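# Move the alphabetically first lettered box to the tote

## Task

Find the box in this office whose top letter is earliest in the alphabet and place it in the tote near the door, fully inside so no part sticks out past the rim. All other boxes must stay on their own desks. The robot must not tip over or finish leaning, or the task fails. The result only counts if the box stays put without the robot holding it at the end.

## Robot and tools

ROBOT. TidyBot++: a base 0.54 m long, 0.50 m wide and 0.38 m tall on four driven casters. On top sits one seven-joint arm with a two-finger gripper. The shoulder is 0.12 m ahead of the base centre and 0.68 m above the floor. Cameras: base_camera, and wrist_camera, which looks along the hand. A loose object may occasionally get a brief shove from outside.

FRAMES. Base frame: origin on the floor below the base centre, x forward, y left, z up. hand_pose is given in this frame. It is the point between the finger pads; its z axis runs out along the fingers and its y axis is the direction the fingers close. The odometry frame is the base frame where the scene began. base_odometry heading is positive to the left, from -3.142 to 3.142, and wheel slip is counted as travel. base_tilt is in degrees, positive when leaning forward or right. Both carry a fixed bias of about 1 degree plus some noise.

execute_actions. Arguments: "actions", a list with one action or empty (empty just reports), and "cameras", a list drawn from base_camera, wrist_camera, all. Leaving it out or null gives every camera; [] gives none. An action may hold "base", "joints" and "speeds"; its motions start together.
- base: exactly one key, each a relative offset from where the base last measured itself. translate_m: metres straight ahead, forward positive, -2 to 2. strafe_m: metres sideways, left positive, -2 to 2. rotate_rad: radians turned in place, counter-clockwise seen from above positive, -6.3 to 6.3.
- speeds: caps that action's top speed. translate_m and strafe_m 0.05 to 0.5 m/s; rotate_rad 0.1 to 1.57 rad/s. The maximum is the default. A base move needing over 8.667 s is refused.
- joints: absolute targets by name, radians, with done tolerance. joint_1_rad any angle ±0.039, whole arm about vertical, positive clockwise from above (opposite to rotate_rad). joint_2_rad shoulder, -2.249 to 2.249 ±0.039. joint_3_rad any angle ±0.039, upper-arm roll. joint_4_rad elbow, -2.579 to 2.579 ±0.039. joint_5_rad any angle ±0.056, forearm roll. joint_6_rad wrist, -2.099 to 2.099 ±0.056. joint_7_rad any angle ±0.056, hand roll; with the hand down, positive turns it counter-clockwise from above, and 1.57 opens the fingers toward the robot's left and right. gripper_pos 0 (open) to 1 (closed) ±0.03; finger gap is roughly 85 x (1 - gripper_pos) mm. Unbounded joints take the short way, so turn large amounts in steps under half a turn. One action lasts at most 15 s. A key you omit may keep driving toward its previous target. Unknown keys or out-of-range values cause refusal with no movement.

ARM GEOMETRY. Upper arm 0.42 m, forearm 0.31 m, hand 0.31 m to the hand point. With joint_1_rad = 0, joint_3_rad = 3.14, joint_5_rad = 0 (near the start), the arm stays in the vertical plane along base x. Angles from vertical, forward positive: upper arm joint_2_rad, forearm joint_2_rad - joint_4_rad, hand joint_2_rad - joint_4_rad - joint_6_rad. Forward reach from the shoulder is the sum of length x sin(angle); height above it is the sum of length x cos(angle). The arm begins folded, hand down, reaching up to 0.08 m past the base front with the elbow up to 1.15 m high. A downward hand reaches at most about 0.94 m high, only near the base. Closed fingertips go about 20 mm beyond the hand point. Joints move up to 1.39 rad/s (1.22 for joints 5 to 7).

ACCURACY. Friction may leave joints a little short while still reporting done; resending the same target does nothing. To correct, send each joint its last command plus (wanted angle minus read angle). hand_pose may itself be a centimetre or two off; trust the images. A carried load makes the arm sag; never command a joint to its current reading while holding something. Base odometry drifts a few centimetres and degrees over many moves.

OTHER TOOLS. wait: "seconds" 0 to 10, no new command; returns state and images. zoom_image: "camera" (base_camera or wrist_camera) and "region" [x0, y0, x1, y1] in pixels from the top-left, at most 504 by 504, on that camera's latest full image. finished_scene: "scene" is the current scene number; it ends the scene for good and reports success, so the goal must already hold.

RESULTS. base_status and joint_status tell how each motion ended. done: reached (for the base, wheels turned the commanded amount, even if it slipped or was blocked). off_target: stopped short and may still push. contact_stop or time_out: target dropped, holding in place. joint command not followed, with a cause: line, means the self-collision check blocked the arm targets (a gripper target still runs); joints then show not_followed and may be retried later. on_its_own lists uncommanded motion. motor_effort gives percent of maximum per motor, positive toward higher values, with the action's peak in brackets; it has bias and noise. At gripper_pos 1, done means empty fingers, off_target means something is held. Motor temperatures lists one value per arm joint. ARM HIT means the arm struck the base or itself. If a stop is reported, later tool calls in that same reply are skipped.

AVOID. Driving while the arm is caught on something above about 0.8 m can topple the robot; sideways force on a raised hand can lift wheels; back away or withdraw the arm to right a lean. A blocked base pushes hard until time-out. Torque sensor limits: joints 1 to 4 104.5 N m (warning 56.7), joints 5 to 7 51.3 N m (warning 29.4); exceeding one freezes the arm and gripper for 10 s. Holding loads heats motors even between replies: MOTOR HOT from 60 °C, and at 75 °C an OVER-TEMPERATURE FAULT lets the arm sink, with unfinished keys marked limit_stop_at_motor_heat (resend them). Lower the arm near the floor carefully. Do not drop, slam or drag objects, and do not knock other boxes off their desks.

Each tool is called after "Emit:" in YAML: its name, and indented under it one key for each argument.

## Session

Emit:
execute_actions:
  actions: []

Scene clock: 0.00 s.
Motor temperatures (°C, as the motors report them): [24 28 29 31 33 35 35]
base_odometry: x=+0.000 y=+0.000 heading=+0.000 (m, m, rad; odometry frame)
base_tilt: forward=-0.2 right=-0.1 (deg)
base_status: not commanded
joint_positions: joint_1_rad=-0.049 joint_2_rad=-0.332 joint_3_rad=+3.090 joint_4_rad=-2.562 joint_5_rad=+0.042 joint_6_rad=-0.861 joint_7_rad=+1.582 gripper_pos=+0.000
joint_status: not commanded
motor_effort: joint_1_rad=+0 joint_2_rad=+0 joint_3_rad=+1 joint_4_rad=+12 joint_5_rad=+0 joint_6_rad=+0 joint_7_rad=+0 (%)
hand_pose: x=+0.2463 y=+0.0021 z=+0.5763 quat_wxyz=(+0.024, +0.997, +0.068, +0.026) (m; base frame)
pictures: base_camera, wrist_camera
Images, in order (width x height): base_camera 644x364, wrist_camera 644x476.

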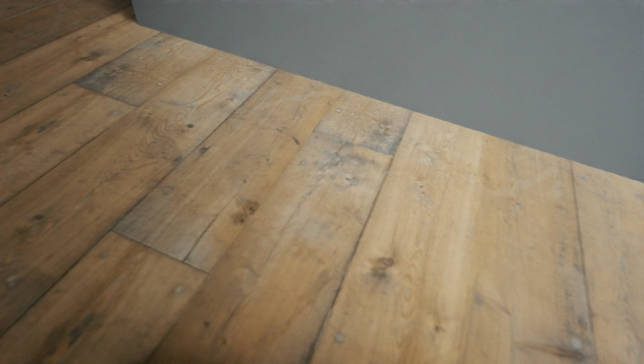

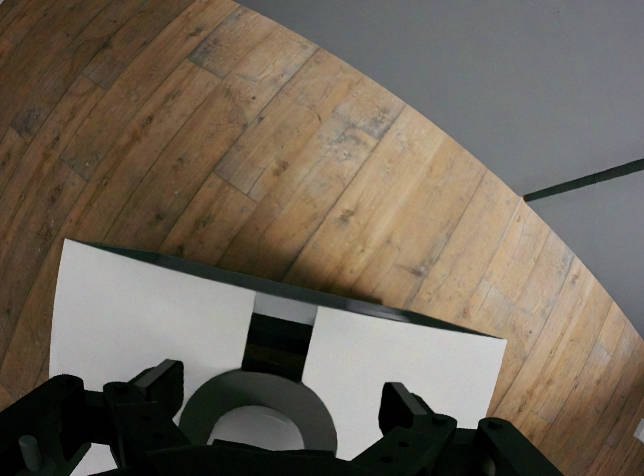

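Emit:
execute_actions:
  actions:
    - {"joints":{"joint_1_rad":0,"joint_2_rad":-0.4,"joint_3_rad":3.14,"joint_4_rad":-0.5,"joint_5_rad":0,"joint_6_rad":-1.85,"joint_7_rad":1.57}}
  cameras: ["wrist_camera"]

Emit:
execute_actions:
  actions:
    - {"joints":{"joint_1_rad":-1.4}}
  cameras: ["wrist_camera"]

Emit:
execute_actions:
  actions:
    - {"joints":{"joint_1_rad":-2.8}}
  cameras: ["wrist_camera"]

Emit:
execute_actions:
  actions:
    - {"joints":{"joint_1_rad":2.1}}
  cameras: ["wrist_camera"]

Emit:
execute_actions:
  actions:
    - {"joints":{"joint_1_rad":1.0}}
  cameras: ["wrist_camera"]

Scene clock: 10.07 s.
Motor temperatures (°C, as the motors report them): [24 28 29 31 33 35 35]
base_odometry: x=+0.000 y=+0.000 heading=+0.000 (m, m, rad; odometry frame)
base_tilt: forward=-0.2 right=-0.1 (deg)
base_status: not commanded
joint_positions: joint_1_rad=-0.024 joint_2_rad=-0.388 joint_3_rad=+3.116 joint_4_rad=-0.514 joint_5_rad=+0.032 joint_6_rad=-1.806 joint_7_rad=+1.582 gripper_pos=+0.000
joint_status: all done
motor_effort: joint_1_rad=+0(0) joint_2_rad=+7(8) joint_3_rad=+1(1) joint_4_rad=+8(20) joint_5_rad=+0(0) joint_6_rad=+9(9) joint_7_rad=+0(1) (%)
hand_pose: x=+0.2902 y=+0.0055 z=+1.2729 quat_wxyz=(+0.004, +0.823, +0.015, +0.568) (m; base frame)
pictures: wrist_camera
Images, in order (width x height): wrist_camera 644x476.

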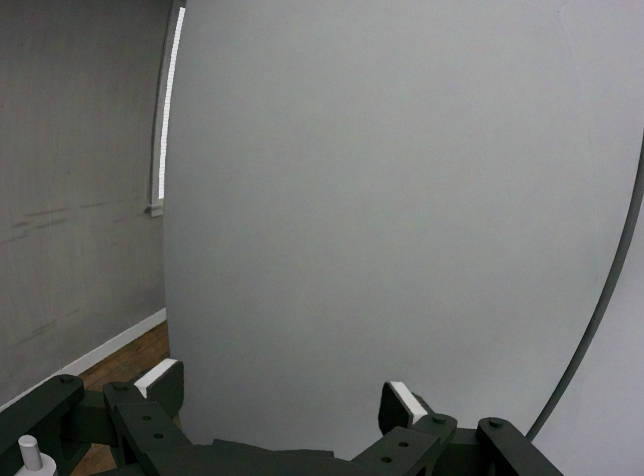

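Scene clock: 12.73 s.
Motor temperatures (°C, as the motors report them): [24 28 29 31 33 35 35]
base_odometry: x=+0.000 y=+0.000 heading=+0.000 (m, m, rad; odometry frame)
base_tilt: forward=-0.3 right=-0.1 (deg)
base_status: not commanded
joint_positions: joint_1_rad=-1.379 joint_2_rad=-0.388 joint_3_rad=+3.116 joint_4_rad=-0.514 joint_5_rad=+0.031 joint_6_rad=-1.806 joint_7_rad=+1.582 gripper_pos=+0.000
joint_status: all done
motor_effort: joint_1_rad=+0(1) joint_2_rad=+7(6) joint_3_rad=+1(1) joint_4_rad=+8(8) joint_5_rad=+0(0) joint_6_rad=+9(9) joint_7_rad=-1(1) (%)
hand_pose: x=+0.1500 y=+0.1685 z=+1.2729 quat_wxyz=(-0.353, +0.631, +0.528, +0.445) (m; base frame)
pictures: wrist_camera
Images, in order (width x height): wrist_camera 644x476.

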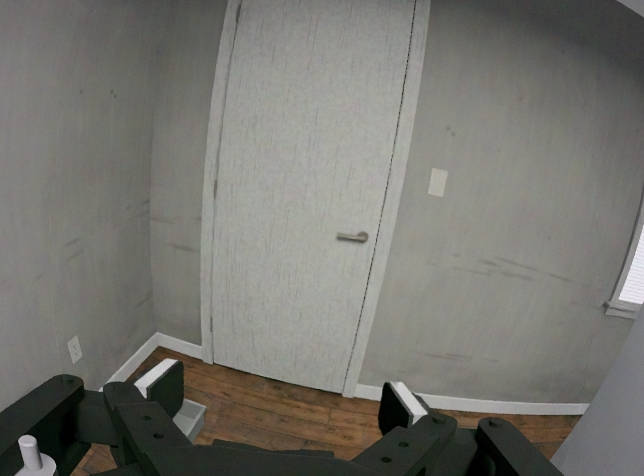

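Scene clock: 15.40 s.
Motor temperatures (°C, as the motors report them): [24 28 29 31 33 35 35]
base_odometry: x=+0.000 y=+0.000 heading=+0.000 (m, m, rad; odometry frame)
base_tilt: forward=-0.2 right=-0.1 (deg)
base_status: not commanded
joint_positions: joint_1_rad=-2.779 joint_2_rad=-0.388 joint_3_rad=+3.116 joint_4_rad=-0.514 joint_5_rad=+0.031 joint_6_rad=-1.806 joint_7_rad=+1.582 gripper_pos=+0.000
joint_status: all done
motor_effort: joint_1_rad=+0(0) joint_2_rad=+7(7) joint_3_rad=+0(0) joint_4_rad=+8(8) joint_5_rad=+0(0) joint_6_rad=+9(9) joint_7_rad=-1(1) (%)
hand_pose: x=-0.0418 y=+0.0592 z=+1.2729 quat_wxyz=(-0.557, +0.143, +0.810, +0.113) (m; base frame)
pictures: wrist_camera
Images, in order (width x height): wrist_camera 644x476.

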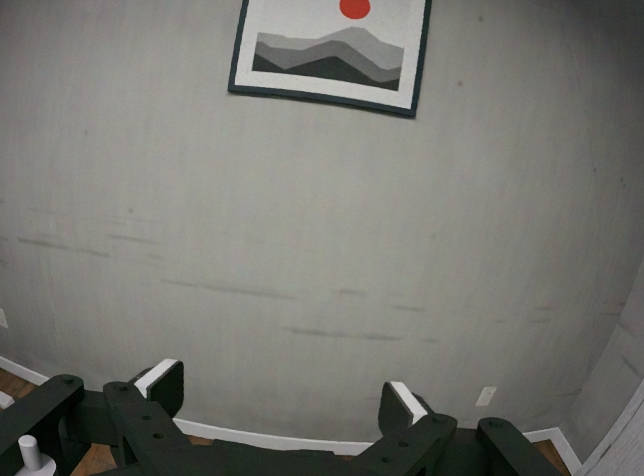

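Scene clock: 18.03 s.
Motor temperatures (°C, as the motors report them): [24 28 29 31 33 35 35]
base_odometry: x=+0.000 y=+0.000 heading=+0.000 (m, m, rad; odometry frame)
base_tilt: forward=-0.3 right=+0.0 (deg)
base_status: not commanded
joint_positions: joint_1_rad=-4.162 joint_2_rad=-0.388 joint_3_rad=+3.116 joint_4_rad=-0.514 joint_5_rad=+0.031 joint_6_rad=-1.806 joint_7_rad=+1.582 gripper_pos=+0.000
joint_status: all done
motor_effort: joint_1_rad=+0(1) joint_2_rad=+6(7) joint_3_rad=+0(1) joint_4_rad=+8(8) joint_5_rad=+0(0) joint_6_rad=+9(9) joint_7_rad=-1(0) (%)
hand_pose: x=+0.0308 y=-0.1469 z=+1.2729 quat_wxyz=(-0.501, -0.407, +0.715, -0.268) (m; base frame)
pictures: wrist_camera
Images, in order (width x height): wrist_camera 644x476.

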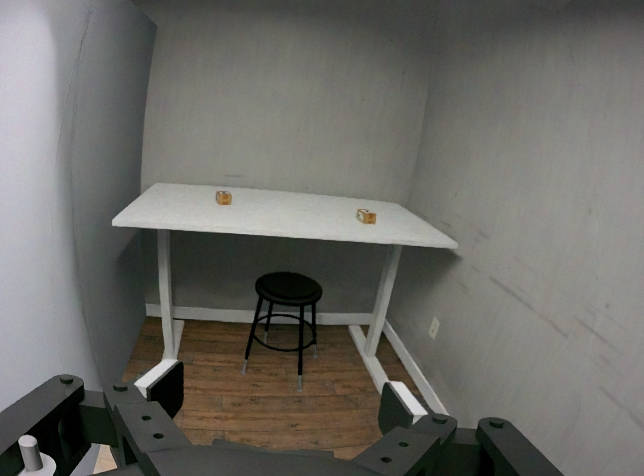

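Scene clock: 20.40 s.
Motor temperatures (°C, as the motors report them): [24 28 29 31 33 35 35]
base_odometry: x=+0.000 y=+0.000 heading=+0.000 (m, m, rad; odometry frame)
base_tilt: forward=-0.3 right=-0.2 (deg)
base_status: not commanded
joint_positions: joint_1_rad=-5.262 joint_2_rad=-0.388 joint_3_rad=+3.116 joint_4_rad=-0.514 joint_5_rad=+0.031 joint_6_rad=-1.806 joint_7_rad=+1.582 gripper_pos=+0.000
joint_status: all done
motor_effort: joint_1_rad=+0(0) joint_2_rad=+7(7) joint_3_rad=+0(0) joint_4_rad=+8(7) joint_5_rad=+0(0) joint_6_rad=+9(9) joint_7_rad=-1(1) (%)
hand_pose: x=+0.2099 y=-0.1452 z=+1.2729 quat_wxyz=(-0.287, -0.720, +0.397, -0.491) (m; base frame)
pictures: wrist_camera
Images, in order (width x height): wrist_camera 644x476.

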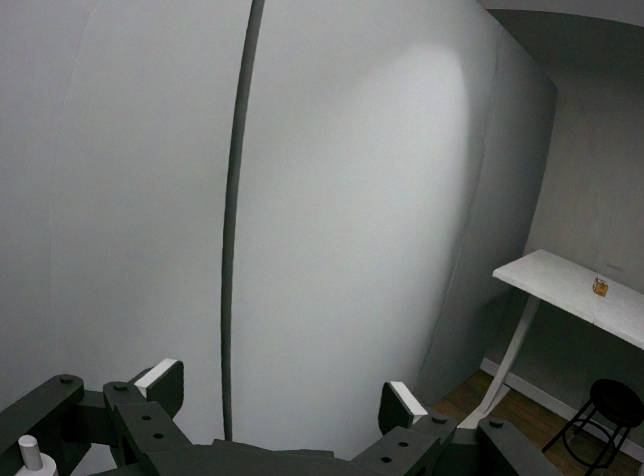

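Emit:
execute_actions:
  actions:
    - {"base":{"rotate_rad":-2.05},"joints":{"joint_1_rad":0.0}}

Scene clock: 26.47 s.
Motor temperatures (°C, as the motors report them): [24 28 29 31 33 35 35]
base_odometry: x=+0.000 y=+0.000 heading=-2.050 (m, m, rad; odometry frame)
base_tilt: forward=-0.3 right=-0.1 (deg)
base_status: done
joint_positions: joint_1_rad=-6.262 joint_2_rad=-0.389 joint_3_rad=+3.118 joint_4_rad=-0.514 joint_5_rad=+0.030 joint_6_rad=-1.806 joint_7_rad=+1.582 gripper_pos=+0.000
joint_status: all done
motor_effort: joint_1_rad=+0(1) joint_2_rad=+6(8) joint_3_rad=+1(1) joint_4_rad=+8(8) joint_5_rad=+0(0) joint_6_rad=+9(9) joint_7_rad=+0(0) (%)
hand_pose: x=+0.2898 y=-0.0023 z=+1.2730 quat_wxyz=(-0.017, -0.823, +0.004, -0.568) (m; base frame)
pictures: base_camera, wrist_camera
Images, in order (width x height): base_camera 644x364, wrist_camera 644x476.

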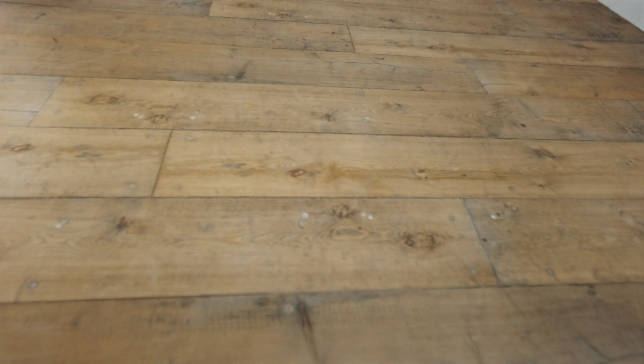

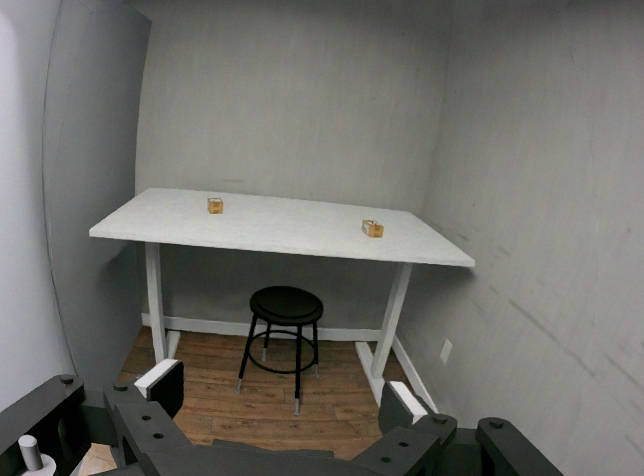

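Emit:
execute_actions:
  actions:
    - {"base":{"translate_m":0.8},"joints":{"joint_2_rad":-0.1,"joint_4_rad":-0.3,"joint_6_rad":-2.05}}

Scene clock: 31.70 s.
Motor temperatures (°C, as the motors report them): [24 28 29 31 33 35 35]
base_odometry: x=-0.370 y=-0.710 heading=-2.051 (m, m, rad; odometry frame)
base_tilt: forward=-0.3 right=+0.0 (deg)
base_status: done
joint_positions: joint_1_rad=-6.262 joint_2_rad=-0.095 joint_3_rad=+3.118 joint_4_rad=-0.317 joint_5_rad=+0.030 joint_6_rad=-2.006 joint_7_rad=+1.582 gripper_pos=+0.000
joint_status: all done
motor_effort: joint_1_rad=+0(0) joint_2_rad=-3(13) joint_3_rad=+0(1) joint_4_rad=+9(10) joint_5_rad=+0(0) joint_6_rad=+7(9) joint_7_rad=+0(1) (%)
hand_pose: x=+0.3942 y=-0.0053 z=+1.2172 quat_wxyz=(-0.012, -0.897, +0.005, -0.441) (m; base frame)
pictures: base_camera, wrist_camera
Images, in order (width x height): base_camera 644x364, wrist_camera 644x476.

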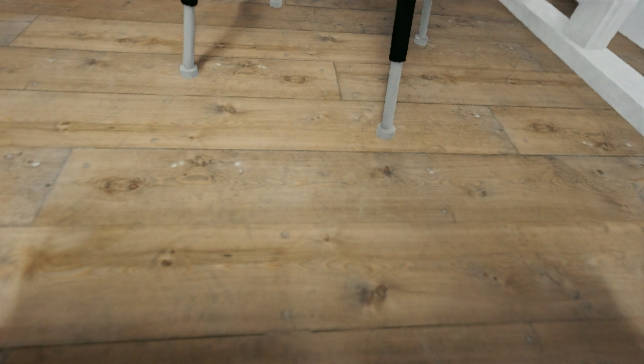

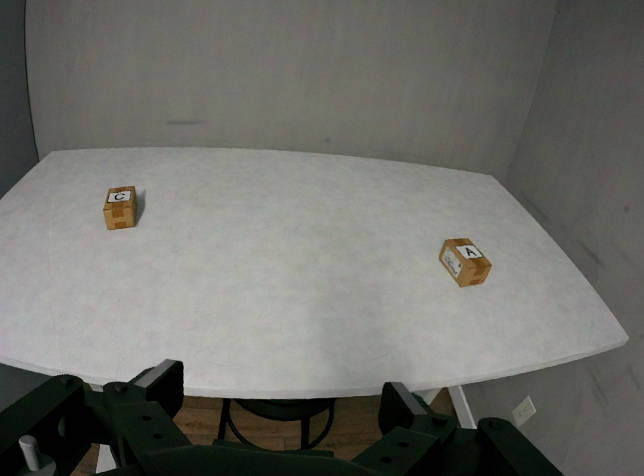

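Emit:
zoom_image:
  camera: "wrist_camera"
  region: [380, 200, 560, 320]

Region (380, 200, 560, 320) of wrist_camera's 644x476 image, scaled by 2.800.

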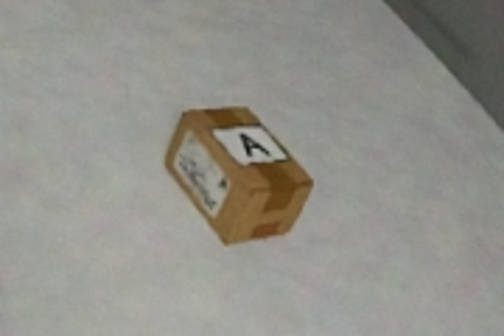

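Emit:
execute_actions:
  actions:
    - {"base":{"strafe_m":-0.3}}

Scene clock: 44.03 s.
Motor temperatures (°C, as the motors report them): [25 28 29 31 33 35 35]
base_odometry: x=-0.636 y=-0.571 heading=-2.050 (m, m, rad; odometry frame)
base_tilt: forward=-0.3 right=+0.0 (deg)
base_status: done
joint_positions: joint_1_rad=-6.262 joint_2_rad=-0.095 joint_3_rad=+3.122 joint_4_rad=-0.316 joint_5_rad=+0.027 joint_6_rad=-2.006 joint_7_rad=+1.582 gripper_pos=+0.000
joint_status: not commanded
motor_effort: joint_1_rad=+0(0) joint_2_rad=-4(5) joint_3_rad=+0(2) joint_4_rad=+9(9) joint_5_rad=+0(2) joint_6_rad=+8(7) joint_7_rad=-1(1) (%)
hand_pose: x=+0.3942 y=-0.0059 z=+1.2173 quat_wxyz=(-0.012, -0.897, +0.006, -0.441) (m; base frame)
pictures: base_camera, wrist_camera
Images, in order (width x height): base_camera 644x364, wrist_camera 644x476.

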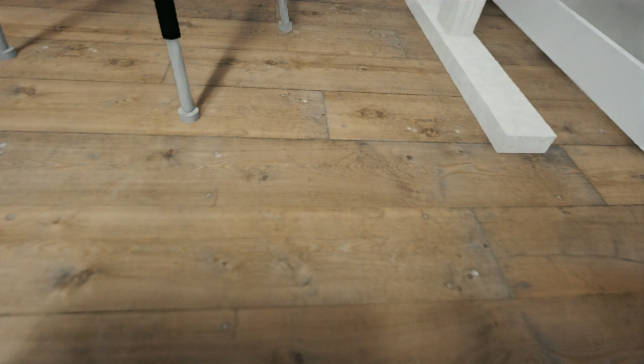

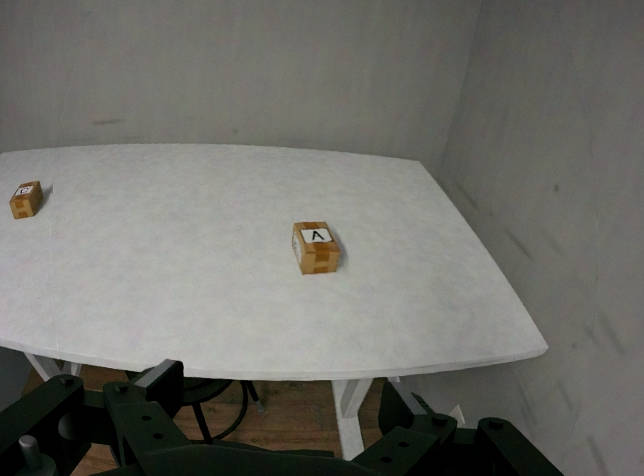

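Emit:
execute_actions:
  actions:
    - {"joints":{"joint_2_rad":-0.92,"joint_4_rad":-2.28,"joint_6_rad":-0.21}}
  cameras: ["wrist_camera"]

Scene clock: 53.37 s.
Motor temperatures (°C, as the motors report them): [25 28 29 31 33 35 35]
base_odometry: x=-0.636 y=-0.571 heading=-2.050 (m, m, rad; odometry frame)
base_tilt: forward=-0.2 right=-0.1 (deg)
base_status: not commanded
joint_positions: joint_1_rad=-6.262 joint_2_rad=-0.903 joint_3_rad=+3.122 joint_4_rad=-2.265 joint_5_rad=+0.027 joint_6_rad=-0.254 joint_7_rad=+1.582 gripper_pos=+0.000
joint_status: all done
motor_effort: joint_1_rad=+0(0) joint_2_rad=+7(7) joint_3_rad=+2(2) joint_4_rad=+21(22) joint_5_rad=+0(0) joint_6_rad=+10(10) joint_7_rad=-1(0) (%)
hand_pose: x=+0.4070 y=+0.0013 z=+0.9932 quat_wxyz=(-0.024, -0.723, -0.013, -0.691) (m; base frame)
pictures: wrist_camera
Images, in order (width x height): wrist_camera 644x476.

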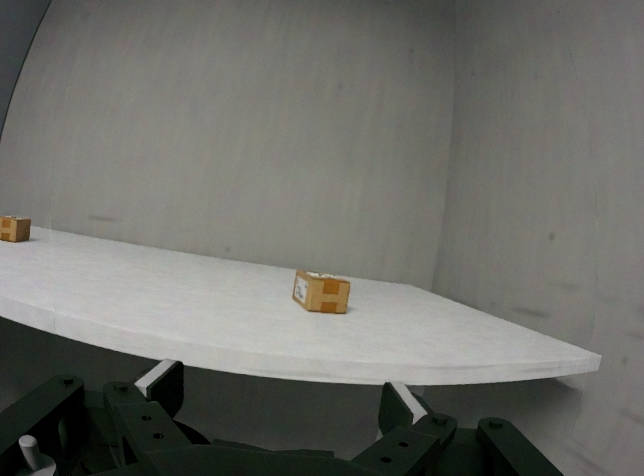

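Emit:
execute_actions:
  actions:
    - {"base":{"strafe_m":-0.07}}
  cameras: []

Emit:
execute_actions:
  actions:
    - {"base":{"translate_m":0.25},"joints":{"joint_2_rad":-0.8,"joint_4_rad":-2.05,"joint_6_rad":-0.6}}

Scene clock: 62.03 s.
Motor temperatures (°C, as the motors report them): [25 28 29 31 33 35 35]
base_odometry: x=-0.698 y=-0.539 heading=-2.049 (m, m, rad; odometry frame)
base_tilt: forward=-0.4 right=-0.1 (deg)
base_status: done
joint_positions: joint_1_rad=-6.265 joint_2_rad=-0.903 joint_3_rad=+3.127 joint_4_rad=-2.265 joint_5_rad=+0.027 joint_6_rad=-0.254 joint_7_rad=+1.582 gripper_pos=+0.000
joint_status: not commanded
motor_effort: joint_1_rad=+0(1) joint_2_rad=+7(8) joint_3_rad=+1(2) joint_4_rad=+22(23) joint_5_rad=+0(0) joint_6_rad=+10(9) joint_7_rad=-1(0) (%)
hand_pose: x=+0.4070 y=+0.0001 z=+0.9933 quat_wxyz=(-0.023, -0.723, -0.012, -0.691) (m; base frame)
pictures: none
No camera images: the call's "cameras" was empty. Leave "cameras" out to get every camera's image.

Scene clock: 63.83 s.
Motor temperatures (°C, as the motors report them): [25 28 29 32 33 35 35]
base_odometry: x=-0.814 y=-0.761 heading=-2.049 (m, m, rad; odometry frame)
base_tilt: forward=-0.1 right=-0.1 (deg)
base_status: done
joint_positions: joint_1_rad=-6.265 joint_2_rad=-0.802 joint_3_rad=+3.127 joint_4_rad=-2.066 joint_5_rad=+0.027 joint_6_rad=-0.559 joint_7_rad=+1.582 gripper_pos=+0.000
joint_status: all done
motor_effort: joint_1_rad=+0(1) joint_2_rad=+6(11) joint_3_rad=+1(1) joint_4_rad=+21(23) joint_5_rad=+0(0) joint_6_rad=+9(10) joint_7_rad=-1(1) (%)
hand_pose: x=+0.4176 y=-0.0024 z=+0.9915 quat_wxyz=(-0.023, -0.790, -0.009, -0.612) (m; base frame)
pictures: base_camera, wrist_camera
Images, in order (width x height): base_camera 644x364, wrist_camera 644x476.

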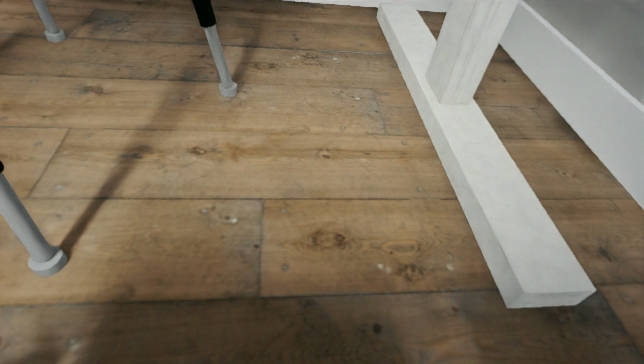

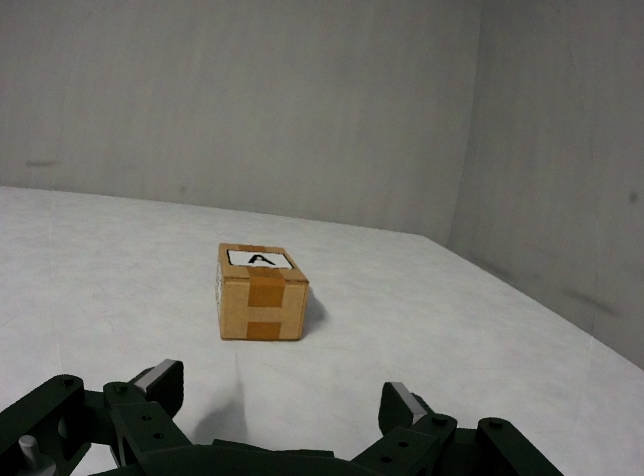

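Emit:
execute_actions:
  actions:
    - {"base":{"strafe_m":-0.07},"joints":{"joint_1_rad":-0.22}}

Scene clock: 76.23 s.
Motor temperatures (°C, as the motors report them): [25 28 29 32 33 35 35]
base_odometry: x=-0.876 y=-0.729 heading=-2.049 (m, m, rad; odometry frame)
base_tilt: forward=-0.2 right=-0.1 (deg)
base_status: done
joint_positions: joint_1_rad=-6.484 joint_2_rad=-0.802 joint_3_rad=+3.130 joint_4_rad=-2.066 joint_5_rad=+0.027 joint_6_rad=-0.559 joint_7_rad=+1.582 gripper_pos=+0.000
joint_status: all done
motor_effort: joint_1_rad=+0(0) joint_2_rad=+5(8) joint_3_rad=+0(3) joint_4_rad=+21(22) joint_5_rad=+0(0) joint_6_rad=+9(9) joint_7_rad=-1(1) (%)
hand_pose: x=+0.4113 y=+0.0612 z=+0.9916 quat_wxyz=(+0.044, -0.785, -0.094, -0.611) (m; base frame)
pictures: base_camera, wrist_camera
Images, in order (width x height): base_camera 644x364, wrist_camera 644x476.

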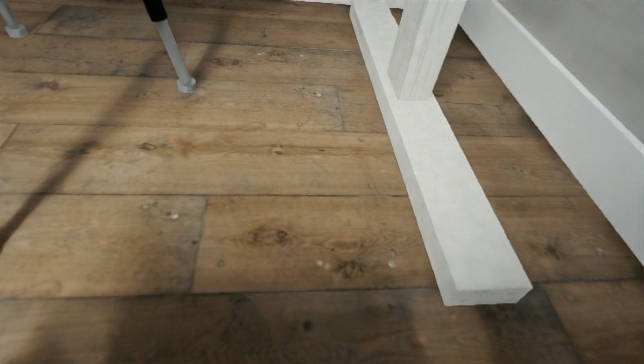

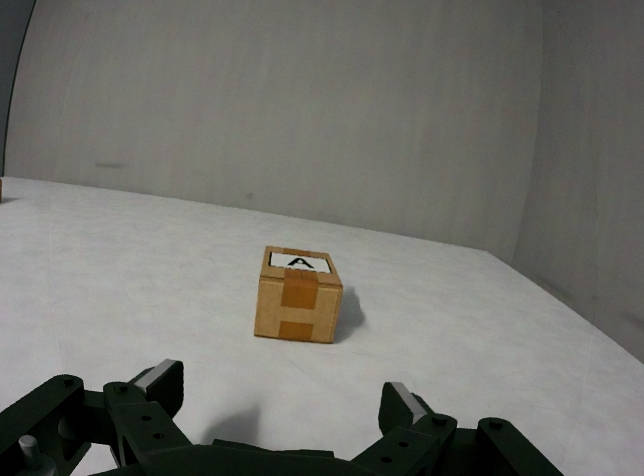

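Emit:
execute_actions:
  actions:
    - {"joints":{"joint_2_rad":-0.59,"joint_4_rad":-2.105,"joint_6_rad":-0.28}}
  cameras: ["wrist_camera"]

Scene clock: 82.17 s.
Motor temperatures (°C, as the motors report them): [25 28 29 32 33 35 35]
base_odometry: x=-0.876 y=-0.729 heading=-2.049 (m, m, rad; odometry frame)
base_tilt: forward=-0.2 right=-0.1 (deg)
base_status: not commanded
joint_positions: joint_1_rad=-6.484 joint_2_rad=-0.595 joint_3_rad=+3.130 joint_4_rad=-2.089 joint_5_rad=+0.027 joint_6_rad=-0.322 joint_7_rad=+1.582 gripper_pos=+0.000
joint_status: all done
motor_effort: joint_1_rad=+0(0) joint_2_rad=-1(7) joint_3_rad=+0(1) joint_4_rad=+21(23) joint_5_rad=+0(1) joint_6_rad=+9(9) joint_7_rad=+0(0) (%)
hand_pose: x=+0.4902 y=+0.0797 z=+0.9787 quat_wxyz=(+0.047, -0.782, -0.096, -0.614) (m; base frame)
pictures: wrist_camera
Images, in order (width x height): wrist_camera 644x476.

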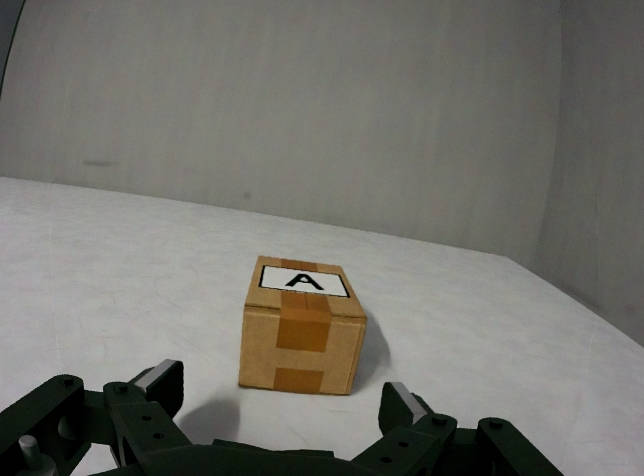

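Emit:
execute_actions:
  actions:
    - {"joints":{"joint_1_rad":-0.16,"joint_2_rad":-0.474,"joint_4_rad":-2.112,"joint_6_rad":-0.163}}
  cameras: ["wrist_camera"]

Scene clock: 88.13 s.
Motor temperatures (°C, as the motors report them): [25 28 29 32 33 36 35]
base_odometry: x=-0.876 y=-0.729 heading=-2.049 (m, m, rad; odometry frame)
base_tilt: forward=-0.2 right=+0.0 (deg)
base_status: not commanded
joint_positions: joint_1_rad=-6.461 joint_2_rad=-0.483 joint_3_rad=+3.130 joint_4_rad=-2.094 joint_5_rad=+0.027 joint_6_rad=-0.199 joint_7_rad=+1.582 gripper_pos=+0.000
joint_status: all done
motor_effort: joint_1_rad=+0(0) joint_2_rad=-4(6) joint_3_rad=+1(1) joint_4_rad=+21(23) joint_5_rad=+0(0) joint_6_rad=+8(9) joint_7_rad=+0(0) (%)
hand_pose: x=+0.5324 y=+0.0801 z=+0.9679 quat_wxyz=(+0.042, -0.781, -0.089, -0.616) (m; base frame)
pictures: wrist_camera
Images, in order (width x height): wrist_camera 644x476.

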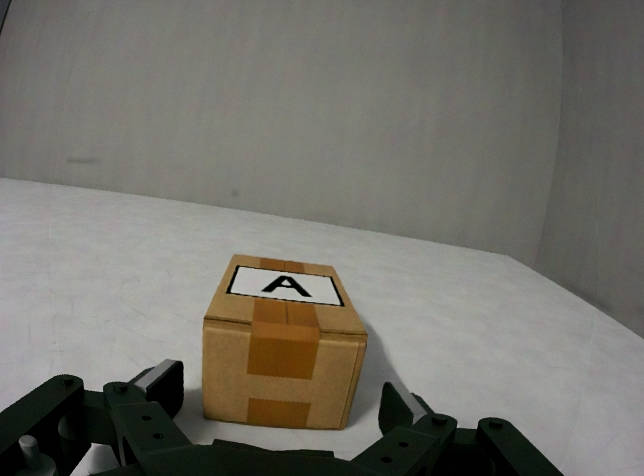

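Emit:
execute_actions:
  actions:
    - {"joints":{"joint_2_rad":-0.338,"joint_4_rad":-2.013,"joint_6_rad":-0.09}}
  cameras: ["wrist_camera"]

Scene clock: 94.47 s.
Motor temperatures (°C, as the motors report them): [25 28 29 32 33 36 35]
base_odometry: x=-0.876 y=-0.729 heading=-2.049 (m, m, rad; odometry frame)
base_tilt: forward=-0.2 right=-0.1 (deg)
base_status: not commanded
joint_positions: joint_1_rad=-6.461 joint_2_rad=-0.346 joint_3_rad=+3.130 joint_4_rad=-2.027 joint_5_rad=+0.027 joint_6_rad=-0.130 joint_7_rad=+1.582 gripper_pos=+0.000
joint_status: all done
motor_effort: joint_1_rad=+0(0) joint_2_rad=-8(10) joint_3_rad=+0(1) joint_4_rad=+22(22) joint_5_rad=+0(0) joint_6_rad=+9(9) joint_7_rad=-1(0) (%)
hand_pose: x=+0.5823 y=+0.0900 z=+0.9685 quat_wxyz=(+0.044, -0.782, -0.089, -0.615) (m; base frame)
pictures: wrist_camera
Images, in order (width x height): wrist_camera 644x476.

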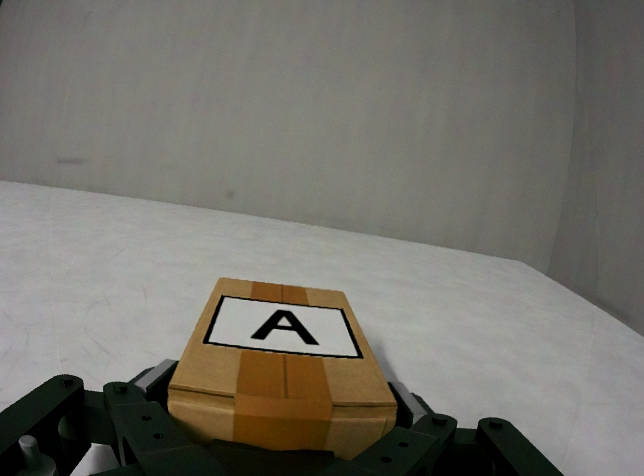

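Emit:
execute_actions:
  actions:
    - {"joints":{"gripper_pos":1}}
  cameras: []

Emit:
execute_actions:
  actions:
    - {"joints":{"joint_2_rad":-0.6,"joint_4_rad":-2.0,"joint_6_rad":-0.4}}
  cameras: ["wrist_camera"]

Emit:
execute_actions:
  actions:
    - {"base":{"translate_m":-0.5},"joints":{"joint_1_rad":0}}
  cameras: []

Emit:
execute_actions:
  actions:
    - {"base":{"strafe_m":0.3},"joints":{"joint_2_rad":-0.9,"joint_4_rad":-2.2,"joint_6_rad":-0.9}}
  cameras: []

Emit:
execute_actions:
  actions:
    - {"base":{"rotate_rad":3.14}}

Scene clock: 99.40 s.
Motor temperatures (°C, as the motors report them): [25 28 29 32 33 36 35]
base_odometry: x=-0.876 y=-0.729 heading=-2.049 (m, m, rad; odometry frame)
base_tilt: forward=-0.2 right=+0.0 (deg)
base_status: not commanded
joint_positions: joint_1_rad=-6.461 joint_2_rad=-0.346 joint_3_rad=+3.130 joint_4_rad=-2.025 joint_5_rad=+0.027 joint_6_rad=-0.128 joint_7_rad=+1.582 gripper_pos=+0.329
joint_status: gripper_pos off_target (ended at +0.329, target +1.000)
motor_effort: joint_1_rad=+0(1) joint_2_rad=-9(9) joint_3_rad=+0(2) joint_4_rad=+22(22) joint_5_rad=+0(0) joint_6_rad=+9(10) joint_7_rad=-1(1) (%)
hand_pose: x=+0.5828 y=+0.0902 z=+0.9709 quat_wxyz=(+0.044, -0.780, -0.089, -0.617) (m; base frame)
pictures: none
No camera images: the call's "cameras" was empty. Leave "cameras" out to get every camera's image.

Scene clock: 100.73 s.
Motor temperatures (°C, as the motors report them): [25 28 29 32 33 36 35]
base_odometry: x=-0.876 y=-0.729 heading=-2.049 (m, m, rad; odometry frame)
base_tilt: forward=-0.2 right=+0.0 (deg)
base_status: not commanded
joint_positions: joint_1_rad=-6.461 joint_2_rad=-0.593 joint_3_rad=+3.130 joint_4_rad=-2.022 joint_5_rad=+0.027 joint_6_rad=-0.364 joint_7_rad=+1.582 gripper_pos=+0.329
joint_status: all done
motor_effort: joint_1_rad=+0(0) joint_2_rad=-1(10) joint_3_rad=+1(1) joint_4_rad=+23(24) joint_5_rad=+0(0) joint_6_rad=+10(10) joint_7_rad=-1(1) (%)
hand_pose: x=+0.4918 y=+0.0713 z=+1.0066 quat_wxyz=(+0.041, -0.776, -0.086, -0.623) (m; base frame)
pictures: wrist_camera
Images, in order (width x height): wrist_camera 644x476.

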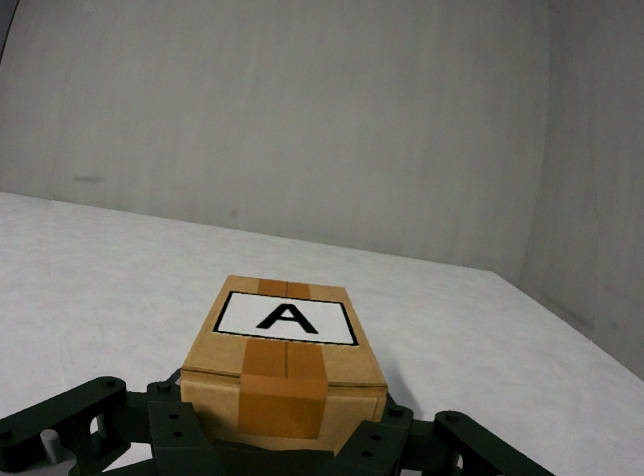

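Scene clock: 103.10 s.
Motor temperatures (°C, as the motors report them): [25 28 29 32 33 36 35]
base_odometry: x=-0.646 y=-0.285 heading=-2.049 (m, m, rad; odometry frame)
base_tilt: forward=-0.2 right=+0.0 (deg)
base_status: done
joint_positions: joint_1_rad=-6.302 joint_2_rad=-0.600 joint_3_rad=+3.130 joint_4_rad=-2.020 joint_5_rad=+0.027 joint_6_rad=-0.367 joint_7_rad=+1.582 gripper_pos=+0.329
joint_status: all done
motor_effort: joint_1_rad=+0(2) joint_2_rad=-1(5) joint_3_rad=+1(3) joint_4_rad=+23(24) joint_5_rad=+0(0) joint_6_rad=+10(11) joint_7_rad=-1(1) (%)
hand_pose: x=+0.4961 y=+0.0111 z=+1.0091 quat_wxyz=(-0.009, -0.779, -0.024, -0.626) (m; base frame)
pictures: none
No camera images: the call's "cameras" was empty. Leave "cameras" out to get every camera's image.

Scene clock: 105.03 s.
Motor temperatures (°C, as the motors report them): [25 28 29 32 33 36 35]
base_odometry: x=-0.379 y=-0.423 heading=-2.048 (m, m, rad; odometry frame)
base_tilt: forward=-0.3 right=-0.1 (deg)
base_status: done
joint_positions: joint_1_rad=-6.301 joint_2_rad=-0.888 joint_3_rad=+3.130 joint_4_rad=-2.192 joint_5_rad=+0.027 joint_6_rad=-0.869 joint_7_rad=+1.582 gripper_pos=+0.329
joint_status: all done
motor_effort: joint_1_rad=+0(1) joint_2_rad=+8(8) joint_3_rad=+1(3) joint_4_rad=+21(23) joint_5_rad=+0(0) joint_6_rad=+9(10) joint_7_rad=-1(1) (%)
hand_pose: x=+0.3523 y=+0.0023 z=+0.8541 quat_wxyz=(-0.014, -0.884, -0.021, -0.466) (m; base frame)
pictures: none
No camera images: the call's "cameras" was empty. Leave "cameras" out to get every camera's image.

Scene clock: 108.33 s.
Motor temperatures (°C, as the motors report them): [25 28 29 32 33 36 35]
base_odometry: x=-0.379 y=-0.423 heading=+1.092 (m, m, rad; odometry frame)
base_tilt: forward=-0.3 right=-0.1 (deg)
base_status: done
joint_positions: joint_1_rad=-6.301 joint_2_rad=-0.888 joint_3_rad=+3.130 joint_4_rad=-2.192 joint_5_rad=+0.027 joint_6_rad=-0.869 joint_7_rad=+1.582 gripper_pos=+0.329
joint_status: not commanded
motor_effort: joint_1_rad=+0(1) joint_2_rad=+8(9) joint_3_rad=+1(1) joint_4_rad=+21(22) joint_5_rad=+0(1) joint_6_rad=+9(9) joint_7_rad=-1(1) (%)
hand_pose: x=+0.3523 y=+0.0023 z=+0.8541 quat_wxyz=(-0.014, -0.884, -0.021, -0.466) (m; base frame)
pictures: base_camera, wrist_camera
Images, in order (width x height): base_camera 644x364, wrist_camera 644x476.

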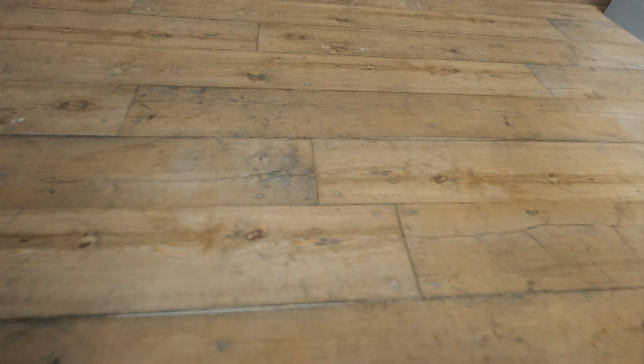

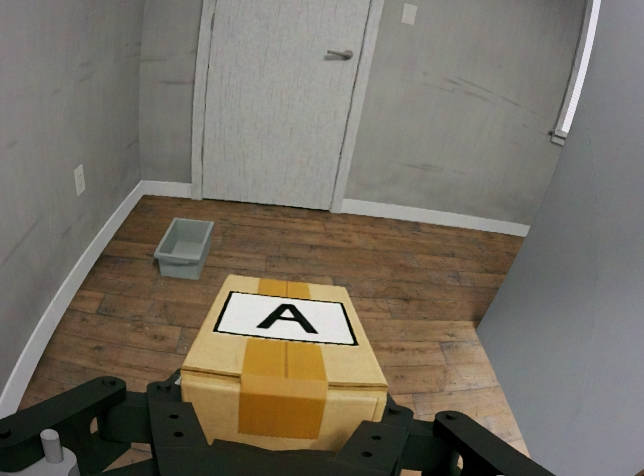

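Emit:
execute_actions:
  actions:
    - {"base":{"rotate_rad":0.2}}
  cameras: []

Emit:
execute_actions:
  actions:
    - {"base":{"translate_m":1.0},"joints":{"joint_6_rad":-1.3}}

Scene clock: 112.17 s.
Motor temperatures (°C, as the motors report them): [25 28 29 32 33 36 35]
base_odometry: x=-0.379 y=-0.423 heading=+1.291 (m, m, rad; odometry frame)
base_tilt: forward=-0.2 right=-0.1 (deg)
base_status: done
joint_positions: joint_1_rad=-6.301 joint_2_rad=-0.888 joint_3_rad=+3.130 joint_4_rad=-2.192 joint_5_rad=+0.027 joint_6_rad=-0.869 joint_7_rad=+1.582 gripper_pos=+0.329
joint_status: not commanded
motor_effort: joint_1_rad=+0(1) joint_2_rad=+8(8) joint_3_rad=+1(1) joint_4_rad=+22(21) joint_5_rad=+0(0) joint_6_rad=+9(8) joint_7_rad=-1(1) (%)
hand_pose: x=+0.3523 y=+0.0023 z=+0.8541 quat_wxyz=(-0.014, -0.884, -0.021, -0.466) (m; base frame)
pictures: none
No camera images: the call's "cameras" was empty. Leave "cameras" out to get every camera's image.

Scene clock: 115.53 s.
Motor temperatures (°C, as the motors report them): [25 28 29 32 33 36 35]
base_odometry: x=-0.105 y=+0.539 heading=+1.292 (m, m, rad; odometry frame)
base_tilt: forward=-0.2 right=-0.1 (deg)
base_status: done
joint_positions: joint_1_rad=-6.301 joint_2_rad=-0.891 joint_3_rad=+3.130 joint_4_rad=-2.198 joint_5_rad=+0.027 joint_6_rad=-1.287 joint_7_rad=+1.582 gripper_pos=+0.329
joint_status: all done
motor_effort: joint_1_rad=+0(0) joint_2_rad=+9(11) joint_3_rad=+0(1) joint_4_rad=+20(21) joint_5_rad=+0(0) joint_6_rad=+5(8) joint_7_rad=+0(1) (%)
hand_pose: x=+0.2573 y=-0.0025 z=+0.7625 quat_wxyz=(-0.016, -0.962, -0.019, -0.271) (m; base frame)
pictures: base_camera, wrist_camera
Images, in order (width x height): base_camera 644x364, wrist_camera 644x476.

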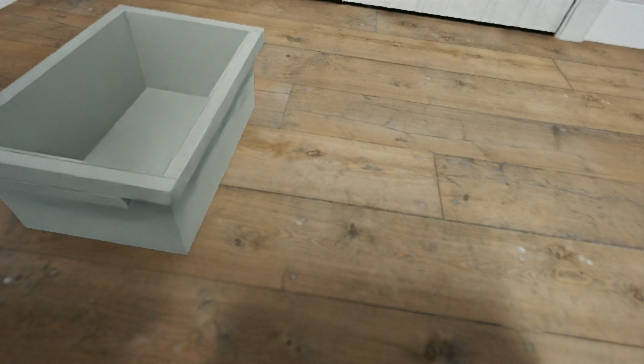

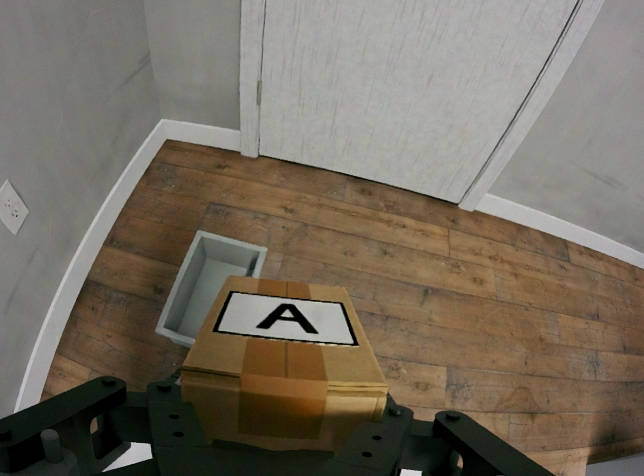

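Emit:
execute_actions:
  actions:
    - {"joints":{"joint_1_rad":-0.45,"joint_2_rad":0.97,"joint_4_rad":-1.585,"joint_6_rad":-0.645}}

Scene clock: 126.37 s.
Motor temperatures (°C, as the motors report them): [25 28 29 32 33 36 35]
base_odometry: x=-0.105 y=+0.539 heading=+1.292 (m, m, rad; odometry frame)
base_tilt: forward=-0.2 right=-0.1 (deg)
base_status: not commanded
joint_positions: joint_1_rad=-6.712 joint_2_rad=+0.968 joint_3_rad=+3.130 joint_4_rad=-1.605 joint_5_rad=+0.027 joint_6_rad=-0.688 joint_7_rad=+1.582 gripper_pos=+0.329
joint_status: all done
motor_effort: joint_1_rad=+0(2) joint_2_rad=-38(40) joint_3_rad=-1(0) joint_4_rad=+9(20) joint_5_rad=+0(0) joint_6_rad=-1(6) joint_7_rad=+0(0) (%)
hand_pose: x=+0.5534 y=+0.2013 z=+0.3464 quat_wxyz=(-0.016, -0.971, -0.232, +0.058) (m; base frame)
pictures: base_camera, wrist_camera
Images, in order (width x height): base_camera 644x364, wrist_camera 644x476.

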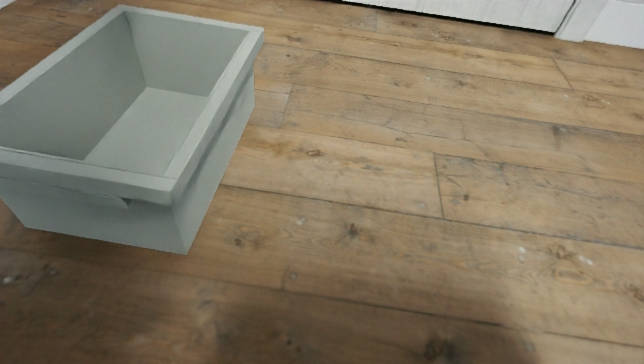

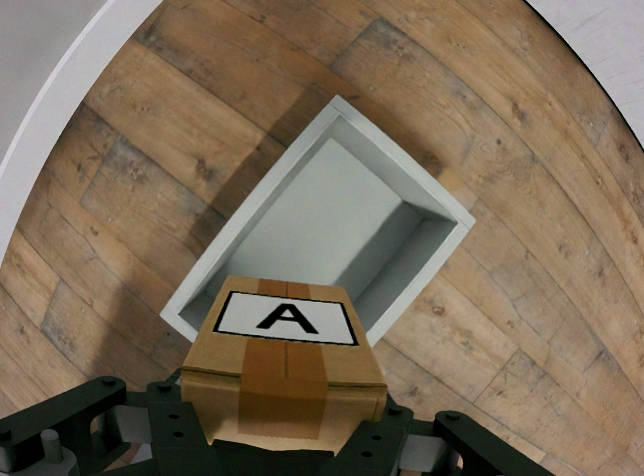

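Emit:
execute_actions:
  actions:
    - {"joints":{"joint_1_rad":-0.365,"joint_7_rad":2.47,"joint_2_rad":1.15,"joint_4_rad":-1.52,"joint_6_rad":-0.48}}
  cameras: []

Emit:
execute_actions:
  actions:
    - {"joints":{"joint_2_rad":1.45,"joint_4_rad":-1.412,"joint_6_rad":-0.273}}

Scene clock: 136.87 s.
Motor temperatures (°C, as the motors report them): [25 28 29 32 33 36 35]
base_odometry: x=-0.105 y=+0.539 heading=+1.292 (m, m, rad; odometry frame)
base_tilt: forward=-0.2 right=-0.1 (deg)
base_status: not commanded
joint_positions: joint_1_rad=-6.665 joint_2_rad=+1.150 joint_3_rad=+3.130 joint_4_rad=-1.539 joint_5_rad=+0.027 joint_6_rad=-0.522 joint_7_rad=+2.445 gripper_pos=+0.329
joint_status: all done
motor_effort: joint_1_rad=+0(2) joint_2_rad=-39(41) joint_3_rad=-1(1) joint_4_rad=+7(10) joint_5_rad=-1(1) joint_6_rad=+0(0) joint_7_rad=-1(0) (%)
hand_pose: x=+0.5818 y=+0.1897 z=+0.2607 quat_wxyz=(+0.007, -0.800, -0.598, +0.034) (m; base frame)
pictures: none
No camera images: the call's "cameras" was empty. Leave "cameras" out to get every camera's image.

Scene clock: 138.53 s.
Motor temperatures (°C, as the motors report them): [25 28 29 32 33 36 35]
base_odometry: x=-0.105 y=+0.539 heading=+1.292 (m, m, rad; odometry frame)
base_tilt: forward=-0.2 right=-0.2 (deg)
base_status: not commanded
joint_positions: joint_1_rad=-6.665 joint_2_rad=+1.457 joint_3_rad=+3.130 joint_4_rad=-1.429 joint_5_rad=+0.027 joint_6_rad=-0.316 joint_7_rad=+2.445 gripper_pos=+0.329
joint_status: all done
motor_effort: joint_1_rad=+0(0) joint_2_rad=-40(43) joint_3_rad=-2(1) joint_4_rad=+4(7) joint_5_rad=+0(1) joint_6_rad=+0(1) joint_7_rad=-1(0) (%)
hand_pose: x=+0.5612 y=+0.1835 z=+0.1148 quat_wxyz=(+0.009, -0.801, -0.598, +0.029) (m; base frame)
pictures: base_camera, wrist_camera
Images, in order (width x height): base_camera 644x364, wrist_camera 644x476.

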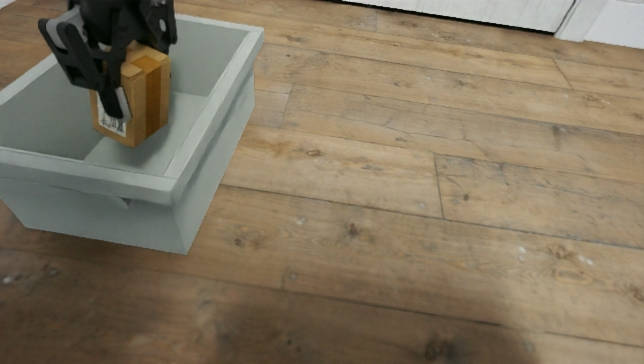

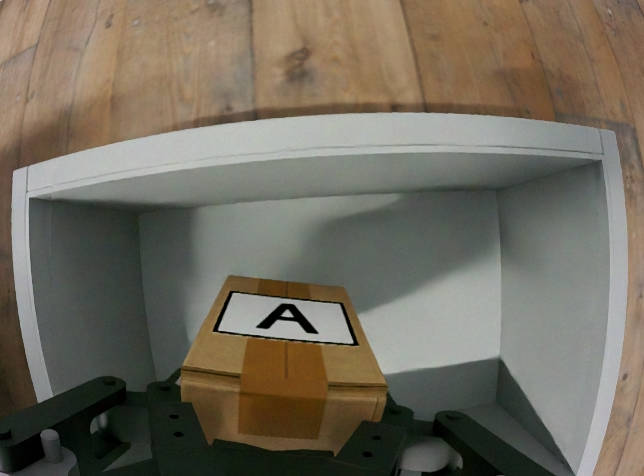

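Emit:
execute_actions:
  actions:
    - {"joints":{"joint_2_rad":1.553,"joint_4_rad":-1.315}}

Scene clock: 143.33 s.
Motor temperatures (°C, as the motors report them): [25 28 29 32 33 36 35]
base_odometry: x=-0.105 y=+0.539 heading=+1.292 (m, m, rad; odometry frame)
base_tilt: forward=-0.1 right=-0.1 (deg)
base_status: not commanded
joint_positions: joint_1_rad=-6.665 joint_2_rad=+1.552 joint_3_rad=+3.130 joint_4_rad=-1.328 joint_5_rad=+0.027 joint_6_rad=-0.314 joint_7_rad=+2.445 gripper_pos=+0.329
joint_status: all done
motor_effort: joint_1_rad=+0(0) joint_2_rad=-39(42) joint_3_rad=-1(1) joint_4_rad=+5(6) joint_5_rad=+0(1) joint_6_rad=+0(1) joint_7_rad=-1(1) (%)
hand_pose: x=+0.5681 y=+0.1863 z=+0.0756 quat_wxyz=(+0.008, -0.801, -0.598, +0.024) (m; base frame)
pictures: base_camera, wrist_camera
Images, in order (width x height): base_camera 644x364, wrist_camera 644x476.

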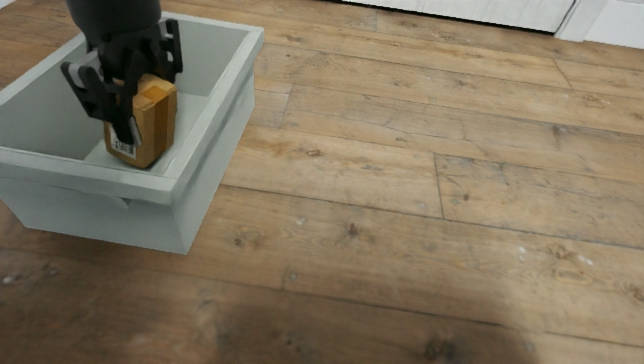

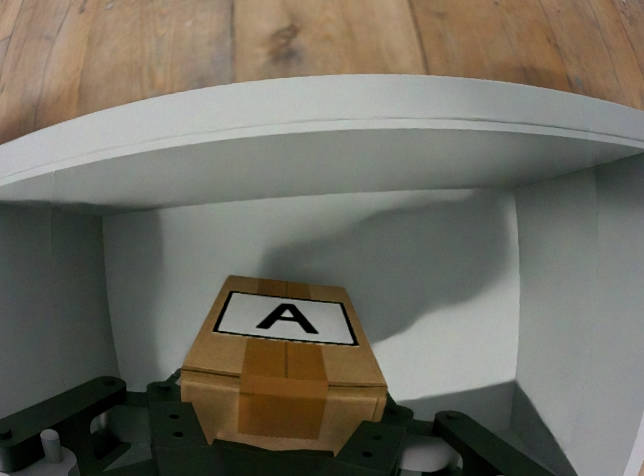

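Close to the floor; release.

Emit:
execute_actions:
  actions:
    - {"joints":{"gripper_pos":0.1}}
  cameras: []

Emit:
execute_actions:
  actions:
    - {"joints":{"joint_2_rad":1.1,"joint_4_rad":-1.56,"joint_6_rad":-0.55}}

Scene clock: 148.07 s.
Motor temperatures (°C, as the motors report them): [25 29 29 32 33 36 35]
base_odometry: x=-0.105 y=+0.539 heading=+1.292 (m, m, rad; odometry frame)
base_tilt: forward=-0.3 right=-0.1 (deg)
base_status: not commanded
joint_positions: joint_1_rad=-6.665 joint_2_rad=+1.552 joint_3_rad=+3.130 joint_4_rad=-1.328 joint_5_rad=+0.027 joint_6_rad=-0.314 joint_7_rad=+2.445 gripper_pos=+0.100
joint_status: all done
motor_effort: joint_1_rad=+0(1) joint_2_rad=-39(40) joint_3_rad=-1(3) joint_4_rad=+4(4) joint_5_rad=+0(0) joint_6_rad=+0(1) joint_7_rad=-1(1) (%)
hand_pose: x=+0.5681 y=+0.1863 z=+0.0756 quat_wxyz=(+0.008, -0.801, -0.598, +0.024) (m; base frame)
pictures: none
No camera images: the call's "cameras" was empty. Leave "cameras" out to get every camera's image.

Scene clock: 149.73 s.
Motor temperatures (°C, as the motors report them): [25 29 29 32 33 36 35]
base_odometry: x=-0.105 y=+0.539 heading=+1.292 (m, m, rad; odometry frame)
base_tilt: forward=-0.2 right=-0.1 (deg)
base_status: not commanded
joint_positions: joint_1_rad=-6.665 joint_2_rad=+1.106 joint_3_rad=+3.130 joint_4_rad=-1.544 joint_5_rad=+0.027 joint_6_rad=-0.508 joint_7_rad=+2.445 gripper_pos=+0.100
joint_status: all done
motor_effort: joint_1_rad=+0(0) joint_2_rad=-39(42) joint_3_rad=-1(1) joint_4_rad=+8(9) joint_5_rad=+0(0) joint_6_rad=+0(0) joint_7_rad=-1(1) (%)
hand_pose: x=+0.5998 y=+0.1971 z=+0.2822 quat_wxyz=(+0.001, -0.801, -0.599, +0.008) (m; base frame)
pictures: base_camera, wrist_camera
Images, in order (width x height): base_camera 644x364, wrist_camera 644x476.

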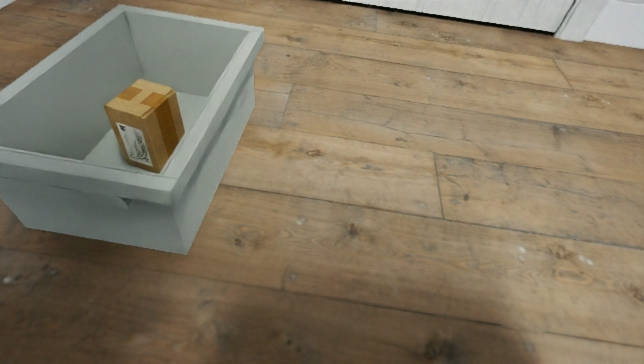

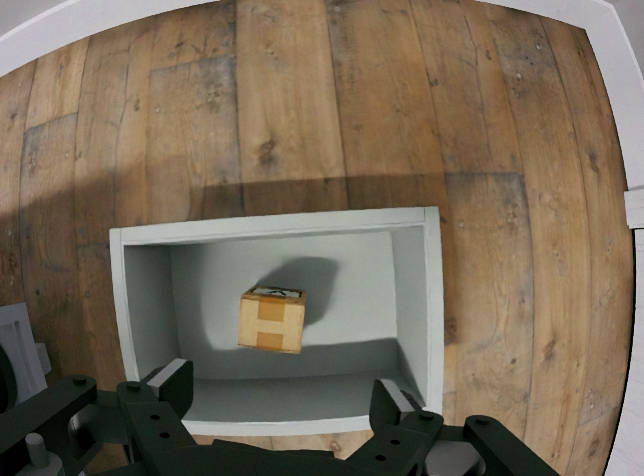

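Emit:
finished_scene:
  scene: 1

The scene is finished: the task was done.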